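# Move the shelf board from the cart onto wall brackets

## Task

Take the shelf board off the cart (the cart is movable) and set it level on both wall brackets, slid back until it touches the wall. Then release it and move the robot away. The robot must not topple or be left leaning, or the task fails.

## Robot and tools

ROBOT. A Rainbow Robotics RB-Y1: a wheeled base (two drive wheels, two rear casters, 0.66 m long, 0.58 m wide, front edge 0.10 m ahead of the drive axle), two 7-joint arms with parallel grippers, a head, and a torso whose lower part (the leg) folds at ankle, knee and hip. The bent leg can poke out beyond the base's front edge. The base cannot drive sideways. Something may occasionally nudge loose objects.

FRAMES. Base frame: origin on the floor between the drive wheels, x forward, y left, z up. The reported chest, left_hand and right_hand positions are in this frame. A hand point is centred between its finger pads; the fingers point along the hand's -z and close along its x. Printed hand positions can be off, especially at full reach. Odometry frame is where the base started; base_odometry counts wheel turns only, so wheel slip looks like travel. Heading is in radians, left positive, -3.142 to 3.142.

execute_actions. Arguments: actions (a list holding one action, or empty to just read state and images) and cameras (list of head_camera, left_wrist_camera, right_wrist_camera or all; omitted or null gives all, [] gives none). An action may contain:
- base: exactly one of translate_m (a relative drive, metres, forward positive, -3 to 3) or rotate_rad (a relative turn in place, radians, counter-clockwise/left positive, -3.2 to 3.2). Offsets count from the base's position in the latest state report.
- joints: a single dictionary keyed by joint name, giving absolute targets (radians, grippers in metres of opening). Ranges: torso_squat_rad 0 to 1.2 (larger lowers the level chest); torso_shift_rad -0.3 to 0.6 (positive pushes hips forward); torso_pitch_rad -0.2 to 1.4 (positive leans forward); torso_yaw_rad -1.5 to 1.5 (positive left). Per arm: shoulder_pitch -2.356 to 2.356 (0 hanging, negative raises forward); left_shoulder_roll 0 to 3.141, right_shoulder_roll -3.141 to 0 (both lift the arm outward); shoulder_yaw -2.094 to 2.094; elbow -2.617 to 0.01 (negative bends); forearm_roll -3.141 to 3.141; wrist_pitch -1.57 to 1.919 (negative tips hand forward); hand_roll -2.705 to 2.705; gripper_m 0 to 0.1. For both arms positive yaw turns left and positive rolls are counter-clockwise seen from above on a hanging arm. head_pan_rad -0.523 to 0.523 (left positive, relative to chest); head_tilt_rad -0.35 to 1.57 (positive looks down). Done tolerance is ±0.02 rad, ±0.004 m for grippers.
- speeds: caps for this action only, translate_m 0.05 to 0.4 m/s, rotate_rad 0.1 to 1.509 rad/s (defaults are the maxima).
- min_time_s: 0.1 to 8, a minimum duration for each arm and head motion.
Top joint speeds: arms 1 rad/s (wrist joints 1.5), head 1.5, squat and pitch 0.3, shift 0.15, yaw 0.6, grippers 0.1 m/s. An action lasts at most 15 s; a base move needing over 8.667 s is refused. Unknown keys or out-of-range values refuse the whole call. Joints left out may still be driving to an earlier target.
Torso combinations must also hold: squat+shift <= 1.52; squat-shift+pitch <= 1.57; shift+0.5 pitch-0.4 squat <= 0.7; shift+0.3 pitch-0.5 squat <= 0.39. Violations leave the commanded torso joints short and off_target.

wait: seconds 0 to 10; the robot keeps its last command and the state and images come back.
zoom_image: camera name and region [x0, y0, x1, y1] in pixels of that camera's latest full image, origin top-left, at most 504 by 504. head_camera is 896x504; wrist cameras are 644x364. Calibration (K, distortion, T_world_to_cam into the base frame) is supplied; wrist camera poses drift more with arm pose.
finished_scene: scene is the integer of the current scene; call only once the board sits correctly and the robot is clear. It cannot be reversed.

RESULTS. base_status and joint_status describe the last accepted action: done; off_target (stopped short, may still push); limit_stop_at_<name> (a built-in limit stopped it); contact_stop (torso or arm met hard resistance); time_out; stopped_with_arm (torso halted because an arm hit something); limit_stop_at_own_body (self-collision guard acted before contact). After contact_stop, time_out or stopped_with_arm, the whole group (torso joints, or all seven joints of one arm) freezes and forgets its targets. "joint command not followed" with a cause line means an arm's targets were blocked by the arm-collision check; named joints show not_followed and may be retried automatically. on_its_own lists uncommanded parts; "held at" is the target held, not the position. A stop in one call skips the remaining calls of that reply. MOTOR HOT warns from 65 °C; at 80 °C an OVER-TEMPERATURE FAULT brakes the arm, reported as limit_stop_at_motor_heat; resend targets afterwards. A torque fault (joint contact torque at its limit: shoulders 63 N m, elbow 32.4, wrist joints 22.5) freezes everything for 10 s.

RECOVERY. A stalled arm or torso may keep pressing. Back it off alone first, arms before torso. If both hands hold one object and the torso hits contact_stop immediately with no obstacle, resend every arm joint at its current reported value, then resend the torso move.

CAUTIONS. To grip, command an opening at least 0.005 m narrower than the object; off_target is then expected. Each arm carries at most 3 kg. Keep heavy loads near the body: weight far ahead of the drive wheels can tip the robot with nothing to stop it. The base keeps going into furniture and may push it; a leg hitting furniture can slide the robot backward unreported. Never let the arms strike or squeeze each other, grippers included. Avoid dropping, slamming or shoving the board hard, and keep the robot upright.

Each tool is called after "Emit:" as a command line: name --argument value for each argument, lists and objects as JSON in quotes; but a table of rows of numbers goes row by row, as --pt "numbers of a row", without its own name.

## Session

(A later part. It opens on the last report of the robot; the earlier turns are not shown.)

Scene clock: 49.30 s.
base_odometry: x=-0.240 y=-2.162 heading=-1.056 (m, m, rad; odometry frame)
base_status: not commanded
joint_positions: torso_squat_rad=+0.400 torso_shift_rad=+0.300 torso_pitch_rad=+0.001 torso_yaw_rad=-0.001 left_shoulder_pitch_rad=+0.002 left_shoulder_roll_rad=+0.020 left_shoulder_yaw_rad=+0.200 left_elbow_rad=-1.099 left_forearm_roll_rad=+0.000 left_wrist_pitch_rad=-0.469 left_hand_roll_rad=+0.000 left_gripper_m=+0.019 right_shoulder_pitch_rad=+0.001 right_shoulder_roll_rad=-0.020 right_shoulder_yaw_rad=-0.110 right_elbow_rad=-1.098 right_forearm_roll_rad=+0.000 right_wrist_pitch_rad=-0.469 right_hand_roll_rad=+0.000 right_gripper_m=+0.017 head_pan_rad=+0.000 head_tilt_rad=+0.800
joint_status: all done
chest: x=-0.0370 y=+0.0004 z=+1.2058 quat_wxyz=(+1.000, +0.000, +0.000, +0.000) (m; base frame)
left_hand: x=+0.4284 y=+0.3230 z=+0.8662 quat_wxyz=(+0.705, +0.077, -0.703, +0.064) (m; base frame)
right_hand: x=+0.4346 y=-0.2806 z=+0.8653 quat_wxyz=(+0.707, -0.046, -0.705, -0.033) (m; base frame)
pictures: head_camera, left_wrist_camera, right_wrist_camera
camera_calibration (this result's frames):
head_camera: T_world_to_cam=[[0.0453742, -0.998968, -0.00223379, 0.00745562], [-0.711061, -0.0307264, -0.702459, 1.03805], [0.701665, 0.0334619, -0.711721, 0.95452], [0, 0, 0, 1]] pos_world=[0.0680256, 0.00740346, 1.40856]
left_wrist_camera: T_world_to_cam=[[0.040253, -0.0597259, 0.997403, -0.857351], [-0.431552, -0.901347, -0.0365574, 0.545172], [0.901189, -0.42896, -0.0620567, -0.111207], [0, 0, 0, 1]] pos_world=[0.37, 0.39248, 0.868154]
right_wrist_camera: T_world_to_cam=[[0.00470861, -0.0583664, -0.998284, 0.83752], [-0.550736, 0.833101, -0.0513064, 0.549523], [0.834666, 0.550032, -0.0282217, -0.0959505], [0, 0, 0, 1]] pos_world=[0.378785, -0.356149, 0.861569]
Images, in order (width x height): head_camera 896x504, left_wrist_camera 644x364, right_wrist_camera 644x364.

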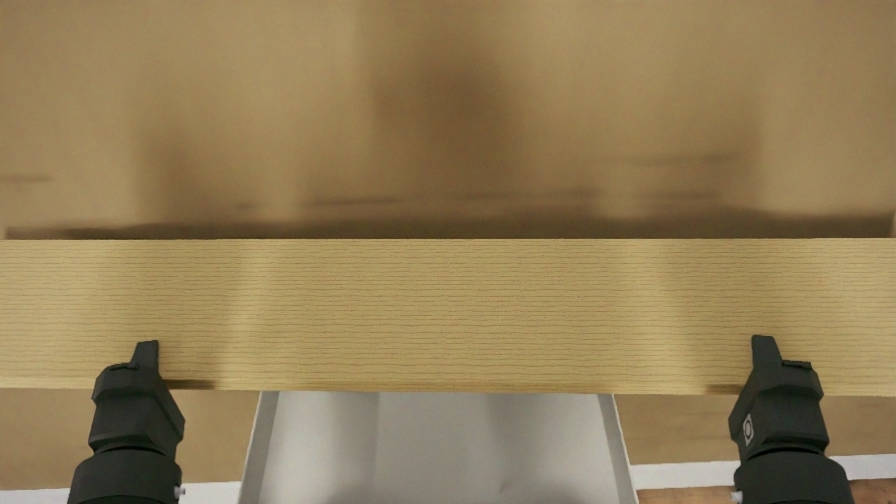

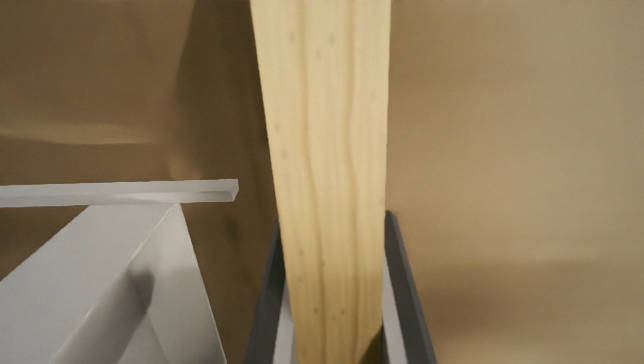

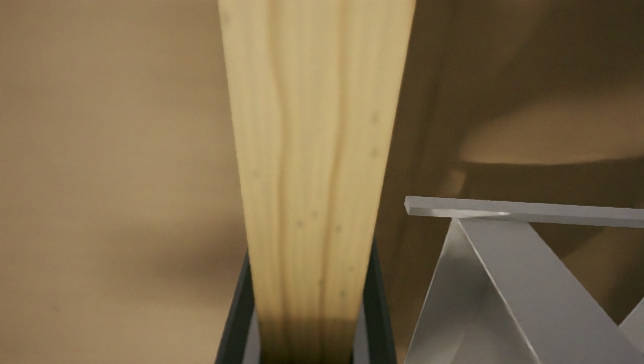

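Emit:
execute_actions --actions '[{"base":{"translate_m":-0.8},"joints":{"head_tilt_rad":0.55}}]' --cameras '[]'

Emit:
execute_actions --actions '[{"base":{"rotate_rad":1.62}}]' --cameras '[]'

Emit:
execute_actions --actions '[{"base":{"translate_m":2.6}}]' --cameras '[]'

Emit:
execute_actions --actions '[{"base":{"translate_m":0.53}}]' --cameras '[]'

Emit:
execute_actions --actions '[{"base":{"rotate_rad":-1.57}}]'

Scene clock: 53.47 s.
base_odometry: x=-0.634 y=-1.466 heading=-1.057 (m, m, rad; odometry frame)
base_status: done
joint_positions: torso_squat_rad=+0.400 torso_shift_rad=+0.300 torso_pitch_rad=+0.000 torso_yaw_rad=-0.001 left_shoulder_pitch_rad=+0.001 left_shoulder_roll_rad=+0.020 left_shoulder_yaw_rad=+0.200 left_elbow_rad=-1.099 left_forearm_roll_rad=+0.000 left_wrist_pitch_rad=-0.469 left_hand_roll_rad=+0.000 left_gripper_m=+0.019 right_shoulder_pitch_rad=+0.001 right_shoulder_roll_rad=-0.020 right_shoulder_yaw_rad=-0.110 right_elbow_rad=-1.098 right_forearm_roll_rad=+0.000 right_wrist_pitch_rad=-0.469 right_hand_roll_rad=+0.000 right_gripper_m=+0.017 head_pan_rad=+0.000 head_tilt_rad=+0.550
joint_status: all done
chest: x=-0.0371 y=+0.0004 z=+1.2058 quat_wxyz=(+1.000, +0.000, +0.000, +0.000) (m; base frame)
left_hand: x=+0.4285 y=+0.3230 z=+0.8664 quat_wxyz=(+0.704, +0.077, -0.703, +0.064) (m; base frame)
right_hand: x=+0.4344 y=-0.2807 z=+0.8653 quat_wxyz=(+0.707, -0.046, -0.704, -0.033) (m; base frame)
pictures: none
No camera images: the call's "cameras" was empty. Leave "cameras" out to get every camera's image.

Scene clock: 57.40 s.
base_odometry: x=-0.634 y=-1.465 heading=+0.562 (m, m, rad; odometry frame)
base_status: done
joint_positions: torso_squat_rad=+0.400 torso_shift_rad=+0.300 torso_pitch_rad=+0.000 torso_yaw_rad=-0.001 left_shoulder_pitch_rad=+0.001 left_shoulder_roll_rad=+0.020 left_shoulder_yaw_rad=+0.200 left_elbow_rad=-1.099 left_forearm_roll_rad=+0.000 left_wrist_pitch_rad=-0.469 left_hand_roll_rad=+0.000 left_gripper_m=+0.019 right_shoulder_pitch_rad=+0.001 right_shoulder_roll_rad=-0.020 right_shoulder_yaw_rad=-0.110 right_elbow_rad=-1.098 right_forearm_roll_rad=+0.000 right_wrist_pitch_rad=-0.469 right_hand_roll_rad=+0.000 right_gripper_m=+0.017 head_pan_rad=+0.000 head_tilt_rad=+0.550
joint_status: not commanded
chest: x=-0.0371 y=+0.0004 z=+1.2058 quat_wxyz=(+1.000, +0.000, +0.000, +0.000) (m; base frame)
left_hand: x=+0.4285 y=+0.3229 z=+0.8664 quat_wxyz=(+0.704, +0.077, -0.703, +0.064) (m; base frame)
right_hand: x=+0.4344 y=-0.2808 z=+0.8653 quat_wxyz=(+0.707, -0.046, -0.704, -0.033) (m; base frame)
pictures: none
No camera images: the call's "cameras" was empty. Leave "cameras" out to get every camera's image.

Scene clock: 65.43 s.
base_odometry: x=+1.565 y=-0.079 heading=+0.563 (m, m, rad; odometry frame)
base_status: done
joint_positions: torso_squat_rad=+0.400 torso_shift_rad=+0.300 torso_pitch_rad=+0.001 torso_yaw_rad=-0.001 left_shoulder_pitch_rad=+0.001 left_shoulder_roll_rad=+0.020 left_shoulder_yaw_rad=+0.200 left_elbow_rad=-1.099 left_forearm_roll_rad=+0.000 left_wrist_pitch_rad=-0.469 left_hand_roll_rad=+0.000 left_gripper_m=+0.019 right_shoulder_pitch_rad=+0.001 right_shoulder_roll_rad=-0.020 right_shoulder_yaw_rad=-0.110 right_elbow_rad=-1.098 right_forearm_roll_rad=+0.000 right_wrist_pitch_rad=-0.469 right_hand_roll_rad=+0.000 right_gripper_m=+0.017 head_pan_rad=+0.000 head_tilt_rad=+0.550
joint_status: not commanded
chest: x=-0.0371 y=+0.0004 z=+1.2058 quat_wxyz=(+1.000, +0.000, +0.000, +0.000) (m; base frame)
left_hand: x=+0.4285 y=+0.3229 z=+0.8664 quat_wxyz=(+0.704, +0.077, -0.703, +0.064) (m; base frame)
right_hand: x=+0.4345 y=-0.2807 z=+0.8653 quat_wxyz=(+0.707, -0.046, -0.704, -0.033) (m; base frame)
pictures: none
No camera images: the call's "cameras" was empty. Leave "cameras" out to get every camera's image.

Scene clock: 68.30 s.
base_odometry: x=+2.014 y=+0.204 heading=+0.563 (m, m, rad; odometry frame)
base_status: done
joint_positions: torso_squat_rad=+0.400 torso_shift_rad=+0.300 torso_pitch_rad=+0.001 torso_yaw_rad=-0.001 left_shoulder_pitch_rad=+0.001 left_shoulder_roll_rad=+0.020 left_shoulder_yaw_rad=+0.200 left_elbow_rad=-1.099 left_forearm_roll_rad=+0.000 left_wrist_pitch_rad=-0.469 left_hand_roll_rad=+0.000 left_gripper_m=+0.019 right_shoulder_pitch_rad=+0.001 right_shoulder_roll_rad=-0.020 right_shoulder_yaw_rad=-0.110 right_elbow_rad=-1.098 right_forearm_roll_rad=+0.000 right_wrist_pitch_rad=-0.469 right_hand_roll_rad=+0.000 right_gripper_m=+0.017 head_pan_rad=+0.000 head_tilt_rad=+0.550
joint_status: not commanded
chest: x=-0.0371 y=+0.0004 z=+1.2058 quat_wxyz=(+1.000, +0.000, +0.000, +0.000) (m; base frame)
left_hand: x=+0.4285 y=+0.3229 z=+0.8664 quat_wxyz=(+0.704, +0.077, -0.703, +0.064) (m; base frame)
right_hand: x=+0.4345 y=-0.2807 z=+0.8653 quat_wxyz=(+0.707, -0.046, -0.704, -0.033) (m; base frame)
pictures: none
No camera images: the call's "cameras" was empty. Leave "cameras" out to get every camera's image.

Scene clock: 72.20 s.
base_odometry: x=+2.013 y=+0.204 heading=-1.006 (m, m, rad; odometry frame)
base_status: done
joint_positions: torso_squat_rad=+0.400 torso_shift_rad=+0.300 torso_pitch_rad=+0.001 torso_yaw_rad=-0.001 left_shoulder_pitch_rad=+0.001 left_shoulder_roll_rad=+0.020 left_shoulder_yaw_rad=+0.200 left_elbow_rad=-1.099 left_forearm_roll_rad=+0.000 left_wrist_pitch_rad=-0.469 left_hand_roll_rad=+0.000 left_gripper_m=+0.019 right_shoulder_pitch_rad=+0.001 right_shoulder_roll_rad=-0.020 right_shoulder_yaw_rad=-0.110 right_elbow_rad=-1.098 right_forearm_roll_rad=+0.000 right_wrist_pitch_rad=-0.469 right_hand_roll_rad=+0.000 right_gripper_m=+0.017 head_pan_rad=+0.000 head_tilt_rad=+0.550
joint_status: not commanded
chest: x=-0.0371 y=+0.0004 z=+1.2058 quat_wxyz=(+1.000, +0.000, +0.000, +0.000) (m; base frame)
left_hand: x=+0.4285 y=+0.3229 z=+0.8664 quat_wxyz=(+0.704, +0.077, -0.703, +0.064) (m; base frame)
right_hand: x=+0.4345 y=-0.2808 z=+0.8653 quat_wxyz=(+0.707, -0.046, -0.704, -0.033) (m; base frame)
pictures: head_camera, left_wrist_camera, right_wrist_camera
camera_calibration (this result's frames):
head_camera: T_world_to_cam=[[0.0444762, -0.998968, 0.00920275, -0.00863168], [-0.515073, -0.0308233, -0.856592, 1.25761], [0.855991, 0.0333579, -0.515913, 0.681618], [0, 0, 0, 1]] pos_world=[0.0646837, 0.00740348, 1.42899]
left_wrist_camera: T_world_to_cam=[[0.0397179, -0.0596495, 0.997429, -0.857412], [-0.431683, -0.901278, -0.0367097, 0.54531], [0.901151, -0.429115, -0.0615466, -0.111747], [0, 0, 0, 1]] pos_world=[0.370156, 0.392379, 0.868348]
right_wrist_camera: T_world_to_cam=[[0.00458968, -0.0583668, -0.998285, 0.837526], [-0.550533, 0.833239, -0.0512482, 0.549456], [0.834801, 0.549823, -0.0283085, -0.0958169], [0, 0, 0, 1]] pos_world=[0.378637, -0.356262, 0.861536]
Images, in order (width x height): head_camera 896x504, left_wrist_camera 644x364, right_wrist_camera 644x364.

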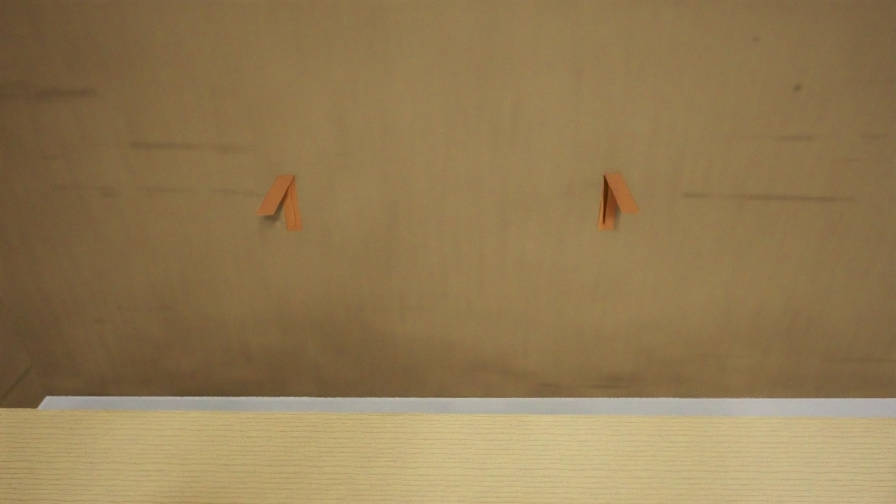

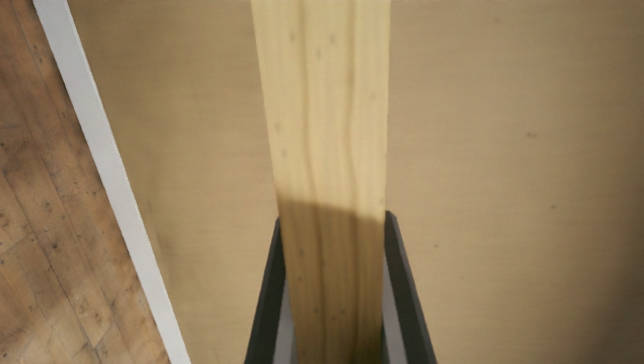

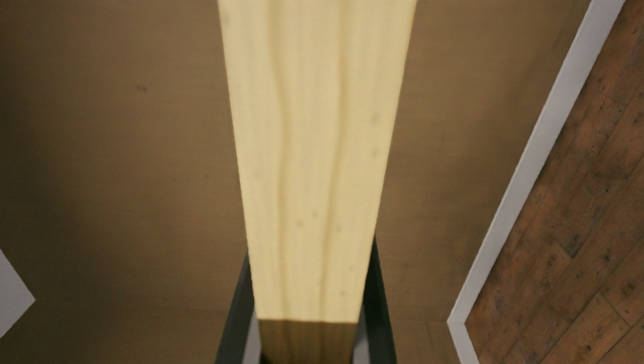

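Emit:
execute_actions --actions '[{"base":{"rotate_rad":0.025},"joints":{"head_tilt_rad":0.75}}]' --cameras '[]'

Emit:
execute_actions --actions '[{"base":{"translate_m":0.6}}]'

Scene clock: 73.03 s.
base_odometry: x=+2.013 y=+0.204 heading=-0.981 (m, m, rad; odometry frame)
base_status: done
joint_positions: torso_squat_rad=+0.400 torso_shift_rad=+0.300 torso_pitch_rad=+0.001 torso_yaw_rad=-0.001 left_shoulder_pitch_rad=+0.001 left_shoulder_roll_rad=+0.020 left_shoulder_yaw_rad=+0.200 left_elbow_rad=-1.099 left_forearm_roll_rad=+0.000 left_wrist_pitch_rad=-0.469 left_hand_roll_rad=+0.000 left_gripper_m=+0.019 right_shoulder_pitch_rad=+0.001 right_shoulder_roll_rad=-0.020 right_shoulder_yaw_rad=-0.110 right_elbow_rad=-1.098 right_forearm_roll_rad=+0.000 right_wrist_pitch_rad=-0.469 right_hand_roll_rad=+0.000 right_gripper_m=+0.017 head_pan_rad=+0.000 head_tilt_rad=+0.750
joint_status: all done
chest: x=-0.0371 y=+0.0004 z=+1.2058 quat_wxyz=(+1.000, +0.000, +0.000, +0.000) (m; base frame)
left_hand: x=+0.4285 y=+0.3229 z=+0.8664 quat_wxyz=(+0.704, +0.077, -0.703, +0.064) (m; base frame)
right_hand: x=+0.4345 y=-0.2808 z=+0.8653 quat_wxyz=(+0.707, -0.046, -0.704, -0.033) (m; base frame)
pictures: none
No camera images: the call's "cameras" was empty. Leave "cameras" out to get every camera's image.

Scene clock: 76.07 s.
base_odometry: x=+2.347 y=-0.295 heading=-0.982 (m, m, rad; odometry frame)
base_status: done
joint_positions: torso_squat_rad=+0.400 torso_shift_rad=+0.300 torso_pitch_rad=+0.001 torso_yaw_rad=-0.001 left_shoulder_pitch_rad=+0.001 left_shoulder_roll_rad=+0.020 left_shoulder_yaw_rad=+0.200 left_elbow_rad=-1.099 left_forearm_roll_rad=+0.000 left_wrist_pitch_rad=-0.469 left_hand_roll_rad=+0.000 left_gripper_m=+0.019 right_shoulder_pitch_rad=+0.001 right_shoulder_roll_rad=-0.020 right_shoulder_yaw_rad=-0.110 right_elbow_rad=-1.098 right_forearm_roll_rad=+0.000 right_wrist_pitch_rad=-0.469 right_hand_roll_rad=+0.000 right_gripper_m=+0.017 head_pan_rad=+0.000 head_tilt_rad=+0.750
joint_status: not commanded
chest: x=-0.0371 y=+0.0004 z=+1.2058 quat_wxyz=(+1.000, +0.000, +0.000, +0.000) (m; base frame)
left_hand: x=+0.4286 y=+0.3229 z=+0.8664 quat_wxyz=(+0.704, +0.077, -0.703, +0.064) (m; base frame)
right_hand: x=+0.4345 y=-0.2808 z=+0.8653 quat_wxyz=(+0.707, -0.046, -0.704, -0.033) (m; base frame)
pictures: head_camera, left_wrist_camera, right_wrist_camera
camera_calibration (this result's frames):
head_camera: T_world_to_cam=[[0.0453752, -0.99897, 0.00007268, 0.00421678], [-0.674951, -0.0307112, -0.737223, 1.08741], [0.736466, 0.0334026, -0.675649, 0.90439], [0, 0, 0, 1]] pos_world=[0.0677024, 0.00739908, 1.41271]
left_wrist_camera: T_world_to_cam=[[0.0397064, -0.0596431, 0.99743, -0.857414], [-0.431696, -0.901272, -0.0367079, 0.54531], [0.901145, -0.429128, -0.0615339, -0.111771], [0, 0, 0, 1]] pos_world=[0.370174, 0.392369, 0.86835]
right_wrist_camera: T_world_to_cam=[[0.00457396, -0.0583665, -0.998285, 0.837524], [-0.550523, 0.833246, -0.0512396, 0.549453], [0.834808, 0.549813, -0.0283209, -0.0958121], [0, 0, 0, 1]] pos_world=[0.37864, -0.356267, 0.861528]
Images, in order (width x height): head_camera 896x504, left_wrist_camera 644x364, right_wrist_camera 644x364.

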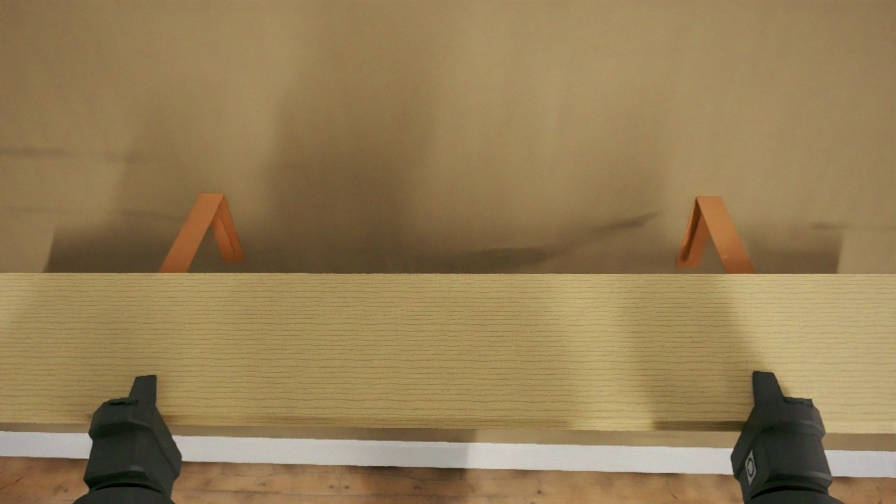

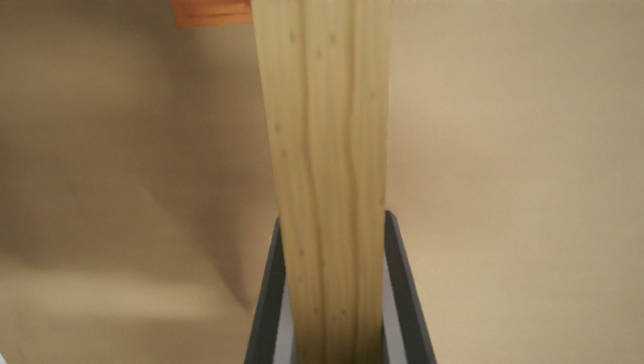

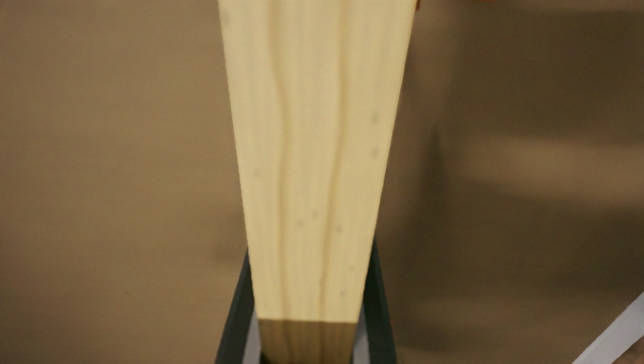

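Emit:
execute_actions --actions '[{"base":{"rotate_rad":-0.012}}]' --cameras '[]'

Emit:
execute_actions --actions '[{"base":{"translate_m":0.21},"speeds":{"translate_m":0.1}}]' --cameras '[]'

Emit:
execute_actions --actions '[{"joints":{"torso_squat_rad":0.55}}]'

Scene clock: 76.93 s.
base_odometry: x=+2.347 y=-0.295 heading=-0.992 (m, m, rad; odometry frame)
base_status: done
joint_positions: torso_squat_rad=+0.400 torso_shift_rad=+0.300 torso_pitch_rad=+0.001 torso_yaw_rad=-0.001 left_shoulder_pitch_rad=+0.001 left_shoulder_roll_rad=+0.020 left_shoulder_yaw_rad=+0.200 left_elbow_rad=-1.099 left_forearm_roll_rad=+0.000 left_wrist_pitch_rad=-0.469 left_hand_roll_rad=+0.000 left_gripper_m=+0.019 right_shoulder_pitch_rad=+0.001 right_shoulder_roll_rad=-0.020 right_shoulder_yaw_rad=-0.110 right_elbow_rad=-1.098 right_forearm_roll_rad=+0.000 right_wrist_pitch_rad=-0.469 right_hand_roll_rad=+0.000 right_gripper_m=+0.017 head_pan_rad=+0.000 head_tilt_rad=+0.750
joint_status: not commanded
chest: x=-0.0371 y=+0.0004 z=+1.2058 quat_wxyz=(+1.000, +0.000, +0.000, +0.000) (m; base frame)
left_hand: x=+0.4286 y=+0.3229 z=+0.8664 quat_wxyz=(+0.704, +0.077, -0.703, +0.064) (m; base frame)
right_hand: x=+0.4345 y=-0.2808 z=+0.8653 quat_wxyz=(+0.707, -0.046, -0.704, -0.033) (m; base frame)
pictures: none
No camera images: the call's "cameras" was empty. Leave "cameras" out to get every camera's image.

Scene clock: 79.63 s.
base_odometry: x=+2.461 y=-0.471 heading=-0.993 (m, m, rad; odometry frame)
base_status: done
joint_positions: torso_squat_rad=+0.400 torso_shift_rad=+0.300 torso_pitch_rad=+0.001 torso_yaw_rad=-0.001 left_shoulder_pitch_rad=+0.001 left_shoulder_roll_rad=+0.020 left_shoulder_yaw_rad=+0.200 left_elbow_rad=-1.099 left_forearm_roll_rad=+0.000 left_wrist_pitch_rad=-0.469 left_hand_roll_rad=+0.000 left_gripper_m=+0.019 right_shoulder_pitch_rad=+0.001 right_shoulder_roll_rad=-0.020 right_shoulder_yaw_rad=-0.110 right_elbow_rad=-1.098 right_forearm_roll_rad=+0.000 right_wrist_pitch_rad=-0.469 right_hand_roll_rad=+0.000 right_gripper_m=+0.017 head_pan_rad=+0.000 head_tilt_rad=+0.750
joint_status: not commanded
chest: x=-0.0370 y=+0.0004 z=+1.2058 quat_wxyz=(+1.000, +0.000, +0.000, +0.000) (m; base frame)
left_hand: x=+0.4286 y=+0.3229 z=+0.8664 quat_wxyz=(+0.704, +0.077, -0.703, +0.064) (m; base frame)
right_hand: x=+0.4345 y=-0.2808 z=+0.8652 quat_wxyz=(+0.707, -0.046, -0.704, -0.033) (m; base frame)
pictures: none
No camera images: the call's "cameras" was empty. Leave "cameras" out to get every camera's image.

Scene clock: 80.93 s.
base_odometry: x=+2.461 y=-0.471 heading=-0.993 (m, m, rad; odometry frame)
base_status: not commanded
joint_positions: torso_squat_rad=+0.550 torso_shift_rad=+0.300 torso_pitch_rad=+0.000 torso_yaw_rad=-0.001 left_shoulder_pitch_rad=+0.001 left_shoulder_roll_rad=+0.020 left_shoulder_yaw_rad=+0.200 left_elbow_rad=-1.099 left_forearm_roll_rad=+0.000 left_wrist_pitch_rad=-0.469 left_hand_roll_rad=+0.000 left_gripper_m=+0.019 right_shoulder_pitch_rad=+0.001 right_shoulder_roll_rad=-0.020 right_shoulder_yaw_rad=-0.110 right_elbow_rad=-1.098 right_forearm_roll_rad=+0.000 right_wrist_pitch_rad=-0.469 right_hand_roll_rad=+0.000 right_gripper_m=+0.017 head_pan_rad=+0.000 head_tilt_rad=+0.750
joint_status: all done
chest: x=-0.0514 y=+0.0004 z=+1.1600 quat_wxyz=(+1.000, +0.000, +0.000, +0.000) (m; base frame)
left_hand: x=+0.4143 y=+0.3229 z=+0.8207 quat_wxyz=(+0.704, +0.077, -0.703, +0.064) (m; base frame)
right_hand: x=+0.4202 y=-0.2808 z=+0.8196 quat_wxyz=(+0.707, -0.046, -0.705, -0.033) (m; base frame)
pictures: head_camera, left_wrist_camera, right_wrist_camera
camera_calibration (this result's frames):
head_camera: T_world_to_cam=[[0.045359, -0.998971, 0.0000930569, 0.00482422], [-0.674751, -0.0307062, -0.737407, 1.04417], [0.73665, 0.0333852, -0.675449, 0.883776], [0, 0, 0, 1]] pos_world=[0.0533011, 0.00737669, 1.36692]
left_wrist_camera: T_world_to_cam=[[0.0394099, -0.0595753, 0.997446, -0.811193], [-0.431711, -0.901262, -0.0367732, 0.537487], [0.901151, -0.429159, -0.0612379, -0.102019], [0, 0, 0, 1]] pos_world=[0.355942, 0.392307, 0.822638]
right_wrist_camera: T_world_to_cam=[[0.00482484, -0.0584021, -0.998281, 0.791852], [-0.550451, 0.833283, -0.0514096, 0.539437], [0.834854, 0.549753, -0.028127, -0.0853532], [0, 0, 0, 1]] pos_world=[0.36437, -0.356335, 0.815823]
Images, in order (width x height): head_camera 896x504, left_wrist_camera 644x364, right_wrist_camera 644x364.

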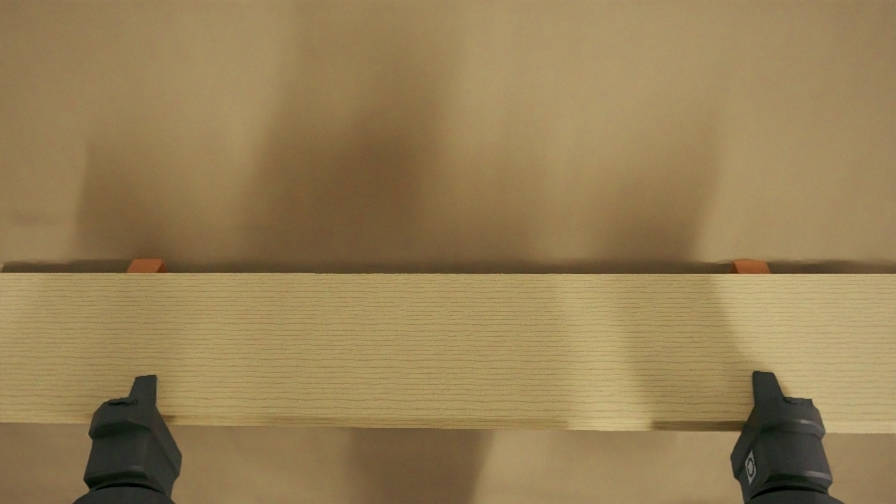

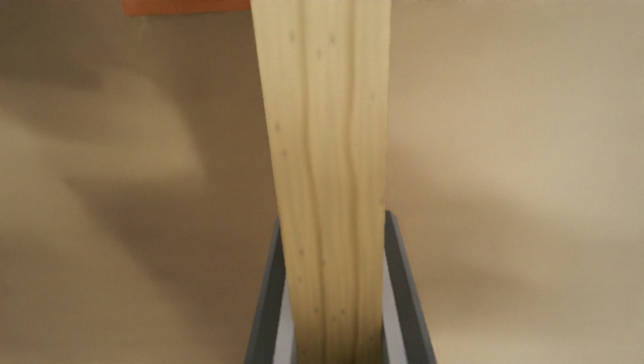

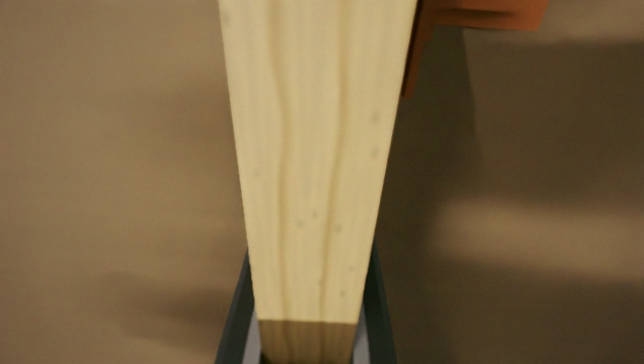

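Emit:
execute_actions --actions '[{"base":{"translate_m":0.04},"speeds":{"translate_m":0.05},"joints":{"torso_squat_rad":0.58}}]' --cameras '["head_camera"]'

Emit:
execute_actions --actions '[{"joints":{"left_gripper_m":0.06,"right_gripper_m":0.06}}]'

Scene clock: 82.53 s.
base_odometry: x=+2.483 y=-0.504 heading=-0.993 (m, m, rad; odometry frame)
base_status: done
joint_positions: torso_squat_rad=+0.580 torso_shift_rad=+0.300 torso_pitch_rad=+0.000 torso_yaw_rad=-0.001 left_shoulder_pitch_rad=+0.000 left_shoulder_roll_rad=+0.020 left_shoulder_yaw_rad=+0.200 left_elbow_rad=-1.100 left_forearm_roll_rad=+0.000 left_wrist_pitch_rad=-0.470 left_hand_roll_rad=+0.000 left_gripper_m=+0.019 right_shoulder_pitch_rad=+0.001 right_shoulder_roll_rad=-0.020 right_shoulder_yaw_rad=-0.110 right_elbow_rad=-1.098 right_forearm_roll_rad=+0.000 right_wrist_pitch_rad=-0.469 right_hand_roll_rad=+0.000 right_gripper_m=+0.017 head_pan_rad=+0.000 head_tilt_rad=+0.750
joint_status: all done
chest: x=-0.0549 y=+0.0002 z=+1.1493 quat_wxyz=(+1.000, +0.000, +0.000, +0.000) (m; base frame)
left_hand: x=+0.4116 y=+0.3228 z=+0.8116 quat_wxyz=(+0.703, +0.077, -0.704, +0.063) (m; base frame)
right_hand: x=+0.4168 y=-0.2809 z=+0.8090 quat_wxyz=(+0.707, -0.046, -0.705, -0.033) (m; base frame)
pictures: head_camera
camera_calibration (this result's frames):
head_camera: T_world_to_cam=[[0.0454197, -0.998968, -0.000108547, 0.00510088], [-0.674488, -0.0305865, -0.737652, 1.03418], [0.736888, 0.0335772, -0.675181, 0.878829], [0, 0, 0, 1]] pos_world=[0.0497136, 0.00721909, 1.35624]
Images, in order (width x height): head_camera 896x504.

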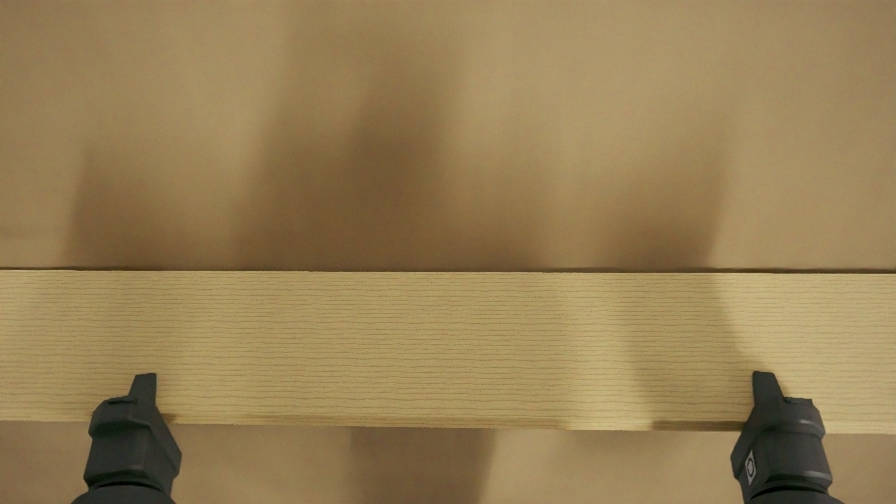

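Scene clock: 83.60 s.
base_odometry: x=+2.483 y=-0.504 heading=-0.993 (m, m, rad; odometry frame)
base_status: not commanded
joint_positions: torso_squat_rad=+0.580 torso_shift_rad=+0.300 torso_pitch_rad=+0.000 torso_yaw_rad=-0.001 left_shoulder_pitch_rad=+0.000 left_shoulder_roll_rad=+0.020 left_shoulder_yaw_rad=+0.200 left_elbow_rad=-1.100 left_forearm_roll_rad=+0.000 left_wrist_pitch_rad=-0.470 left_hand_roll_rad=+0.000 left_gripper_m=+0.060 right_shoulder_pitch_rad=+0.000 right_shoulder_roll_rad=-0.020 right_shoulder_yaw_rad=-0.110 right_elbow_rad=-1.100 right_forearm_roll_rad=+0.000 right_wrist_pitch_rad=-0.470 right_hand_roll_rad=+0.000 right_gripper_m=+0.060 head_pan_rad=+0.000 head_tilt_rad=+0.750
joint_status: all done
chest: x=-0.0550 y=+0.0003 z=+1.1493 quat_wxyz=(+1.000, +0.000, +0.000, +0.000) (m; base frame)
left_hand: x=+0.4115 y=+0.3228 z=+0.8114 quat_wxyz=(+0.703, +0.077, -0.704, +0.063) (m; base frame)
right_hand: x=+0.4174 y=-0.2807 z=+0.8103 quat_wxyz=(+0.706, -0.046, -0.706, -0.032) (m; base frame)
pictures: head_camera, left_wrist_camera, right_wrist_camera
camera_calibration (this result's frames):
head_camera: T_world_to_cam=[[0.0454197, -0.998968, -0.0000426385, 0.00504723], [-0.674433, -0.0306327, -0.7377, 1.03421], [0.736938, 0.0335349, -0.675129, 0.878822], [0, 0, 0, 1]] pos_world=[0.0496371, 0.00725139, 1.35625]
left_wrist_camera: T_world_to_cam=[[0.036203, -0.060537, 0.997509, -0.80023], [-0.431905, -0.901075, -0.0390093, 0.537704], [0.901192, -0.429417, -0.0587678, -0.101994], [0, 0, 0, 1]] pos_world=[0.353123, 0.39227, 0.813218]
right_wrist_camera: T_world_to_cam=[[0.00858122, -0.0585726, -0.998246, 0.780992], [-0.550653, 0.833011, -0.0536109, 0.539124], [0.83469, 0.550148, -0.0251049, -0.08564], [0, 0, 0, 1]] pos_world=[0.361651, -0.356237, 0.806376]
Images, in order (width x height): head_camera 896x504, left_wrist_camera 644x364, right_wrist_camera 644x364.

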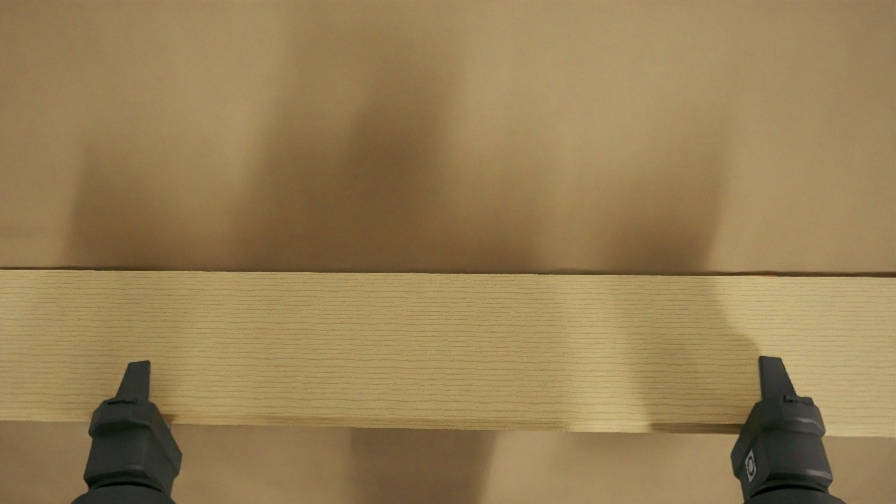

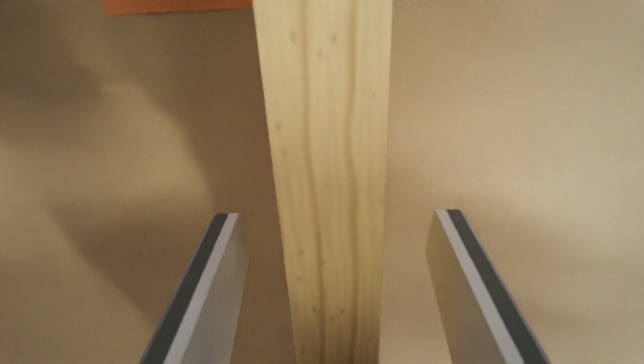

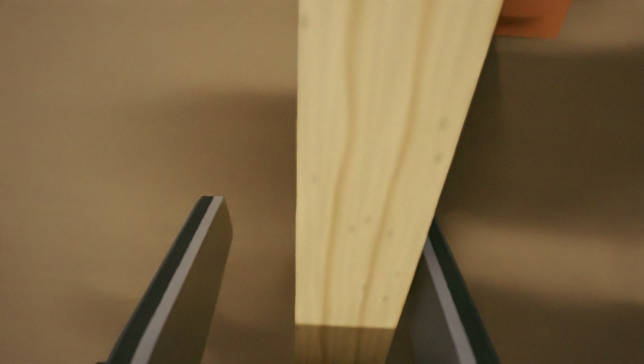

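A gap of about 2 cm remains, so I will regrip and slide the board back.

Emit:
execute_actions --actions '[{"joints":{"left_gripper_m":0,"right_gripper_m":0}}]' --cameras '[]'

Emit:
execute_actions --actions '[{"base":{"translate_m":0.022},"speeds":{"translate_m":0.05}}]' --cameras '[]'

Emit:
execute_actions --actions '[{"joints":{"left_gripper_m":0.1,"right_gripper_m":0.1}}]' --cameras '["head_camera"]'

Emit:
execute_actions --actions '[{"base":{"translate_m":-0.5}}]' --cameras '["head_camera"]'

Emit:
finished_scene --scene 1

Scene clock: 84.90 s.
base_odometry: x=+2.483 y=-0.504 heading=-0.993 (m, m, rad; odometry frame)
base_status: not commanded
joint_positions: torso_squat_rad=+0.580 torso_shift_rad=+0.300 torso_pitch_rad=+0.000 torso_yaw_rad=-0.001 left_shoulder_pitch_rad=+0.000 left_shoulder_roll_rad=+0.020 left_shoulder_yaw_rad=+0.200 left_elbow_rad=-1.100 left_forearm_roll_rad=+0.000 left_wrist_pitch_rad=-0.470 left_hand_roll_rad=+0.000 left_gripper_m=+0.019 right_shoulder_pitch_rad=+0.001 right_shoulder_roll_rad=-0.020 right_shoulder_yaw_rad=-0.110 right_elbow_rad=-1.098 right_forearm_roll_rad=+0.000 right_wrist_pitch_rad=-0.469 right_hand_roll_rad=+0.000 right_gripper_m=+0.017 head_pan_rad=+0.000 head_tilt_rad=+0.750
joint_status: left_gripper_m off_target (ended at +0.019, target +0.000); right_gripper_m off_target (ended at +0.017, target +0.000)
chest: x=-0.0549 y=+0.0002 z=+1.1493 quat_wxyz=(+1.000, +0.000, +0.000, +0.000) (m; base frame)
left_hand: x=+0.4116 y=+0.3228 z=+0.8117 quat_wxyz=(+0.703, +0.077, -0.704, +0.063) (m; base frame)
right_hand: x=+0.4169 y=-0.2808 z=+0.8091 quat_wxyz=(+0.707, -0.046, -0.705, -0.033) (m; base frame)
pictures: none
No camera images: the call's "cameras" was empty. Leave "cameras" out to get every camera's image.

Scene clock: 86.23 s.
base_odometry: x=+2.495 y=-0.523 heading=-0.993 (m, m, rad; odometry frame)
base_status: done
joint_positions: torso_squat_rad=+0.580 torso_shift_rad=+0.300 torso_pitch_rad=+0.000 torso_yaw_rad=-0.001 left_shoulder_pitch_rad=+0.002 left_shoulder_roll_rad=+0.020 left_shoulder_yaw_rad=+0.200 left_elbow_rad=-1.100 left_forearm_roll_rad=+0.000 left_wrist_pitch_rad=-0.471 left_hand_roll_rad=+0.000 left_gripper_m=+0.019 right_shoulder_pitch_rad=+0.001 right_shoulder_roll_rad=-0.020 right_shoulder_yaw_rad=-0.110 right_elbow_rad=-1.098 right_forearm_roll_rad=+0.000 right_wrist_pitch_rad=-0.469 right_hand_roll_rad=+0.000 right_gripper_m=+0.017 head_pan_rad=+0.000 head_tilt_rad=+0.750
joint_status: not commanded
chest: x=-0.0551 y=+0.0001 z=+1.1493 quat_wxyz=(+1.000, +0.000, +0.000, +0.000) (m; base frame)
left_hand: x=+0.4108 y=+0.3231 z=+0.8113 quat_wxyz=(+0.703, +0.078, -0.704, +0.064) (m; base frame)
right_hand: x=+0.4169 y=-0.2809 z=+0.8091 quat_wxyz=(+0.707, -0.046, -0.705, -0.033) (m; base frame)
pictures: none
No camera images: the call's "cameras" was empty. Leave "cameras" out to get every camera's image.

Scene clock: 87.70 s.
base_odometry: x=+2.495 y=-0.523 heading=-0.993 (m, m, rad; odometry frame)
base_status: not commanded
joint_positions: torso_squat_rad=+0.580 torso_shift_rad=+0.300 torso_pitch_rad=+0.000 torso_yaw_rad=-0.001 left_shoulder_pitch_rad=+0.001 left_shoulder_roll_rad=+0.020 left_shoulder_yaw_rad=+0.200 left_elbow_rad=-1.100 left_forearm_roll_rad=+0.000 left_wrist_pitch_rad=-0.470 left_hand_roll_rad=+0.000 left_gripper_m=+0.100 right_shoulder_pitch_rad=+0.000 right_shoulder_roll_rad=-0.020 right_shoulder_yaw_rad=-0.110 right_elbow_rad=-1.100 right_forearm_roll_rad=+0.000 right_wrist_pitch_rad=-0.470 right_hand_roll_rad=+0.000 right_gripper_m=+0.099 head_pan_rad=+0.000 head_tilt_rad=+0.750
joint_status: all done
chest: x=-0.0550 y=+0.0002 z=+1.1493 quat_wxyz=(+1.000, +0.000, +0.000, +0.000) (m; base frame)
left_hand: x=+0.4113 y=+0.3229 z=+0.8113 quat_wxyz=(+0.703, +0.077, -0.704, +0.063) (m; base frame)
right_hand: x=+0.4174 y=-0.2808 z=+0.8104 quat_wxyz=(+0.706, -0.046, -0.706, -0.032) (m; base frame)
pictures: head_camera
camera_calibration (this result's frames):
head_camera: T_world_to_cam=[[0.0454532, -0.998966, -0.0000844489, 0.0050608], [-0.674397, -0.0306229, -0.737734, 1.03422], [0.736969, 0.0335893, -0.675092, 0.878815], [0, 0, 0, 1]] pos_world=[0.0495843, 0.00720748, 1.35626]
Images, in order (width x height): head_camera 896x504.

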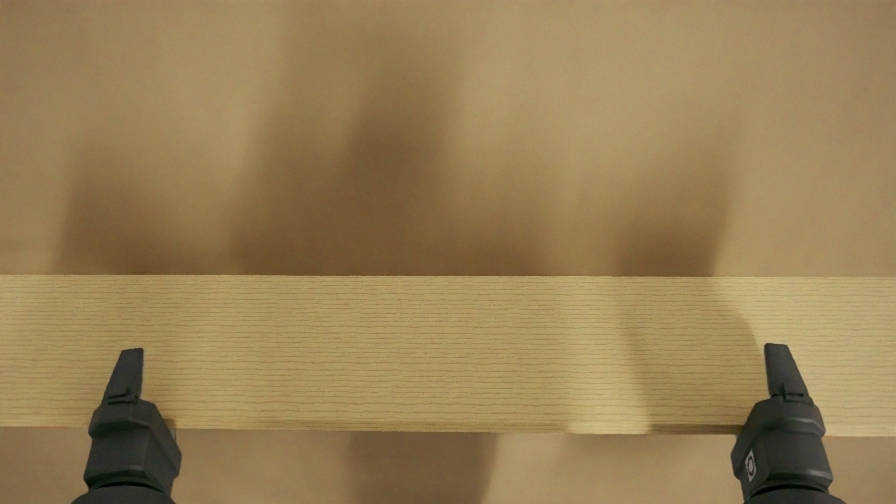

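Scene clock: 90.50 s.
base_odometry: x=+2.222 y=-0.104 heading=-0.995 (m, m, rad; odometry frame)
base_status: done
joint_positions: torso_squat_rad=+0.580 torso_shift_rad=+0.300 torso_pitch_rad=+0.000 torso_yaw_rad=-0.001 left_shoulder_pitch_rad=+0.000 left_shoulder_roll_rad=+0.020 left_shoulder_yaw_rad=+0.200 left_elbow_rad=-1.100 left_forearm_roll_rad=+0.000 left_wrist_pitch_rad=-0.470 left_hand_roll_rad=+0.000 left_gripper_m=+0.100 right_shoulder_pitch_rad=+0.000 right_shoulder_roll_rad=-0.020 right_shoulder_yaw_rad=-0.110 right_elbow_rad=-1.100 right_forearm_roll_rad=+0.000 right_wrist_pitch_rad=-0.470 right_hand_roll_rad=+0.000 right_gripper_m=+0.099 head_pan_rad=+0.000 head_tilt_rad=+0.750
joint_status: not commanded
chest: x=-0.0551 y=+0.0002 z=+1.1493 quat_wxyz=(+1.000, +0.000, +0.000, +0.000) (m; base frame)
left_hand: x=+0.4114 y=+0.3228 z=+0.8115 quat_wxyz=(+0.703, +0.077, -0.704, +0.063) (m; base frame)
right_hand: x=+0.4175 y=-0.2807 z=+0.8106 quat_wxyz=(+0.706, -0.046, -0.706, -0.032) (m; base frame)
pictures: head_camera
camera_calibration (this result's frames):
head_camera: T_world_to_cam=[[0.0454243, -0.998968, -0.0000440838, 0.00503548], [-0.674288, -0.0306282, -0.737833, 1.03429], [0.73707, 0.0335453, -0.674983, 0.878751], [0, 0, 0, 1]] pos_world=[0.0494785, 0.00723067, 1.35627]
Images, in order (width x height): head_camera 896x504.

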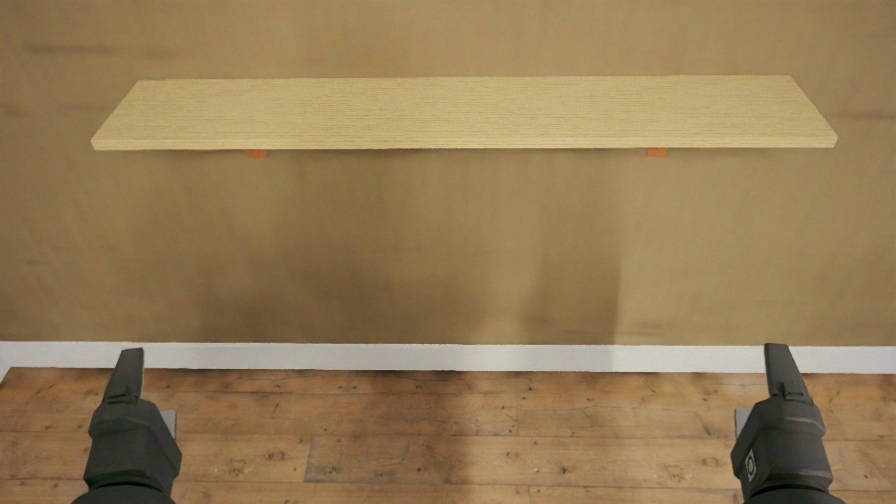

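The scene is finished: the task was done.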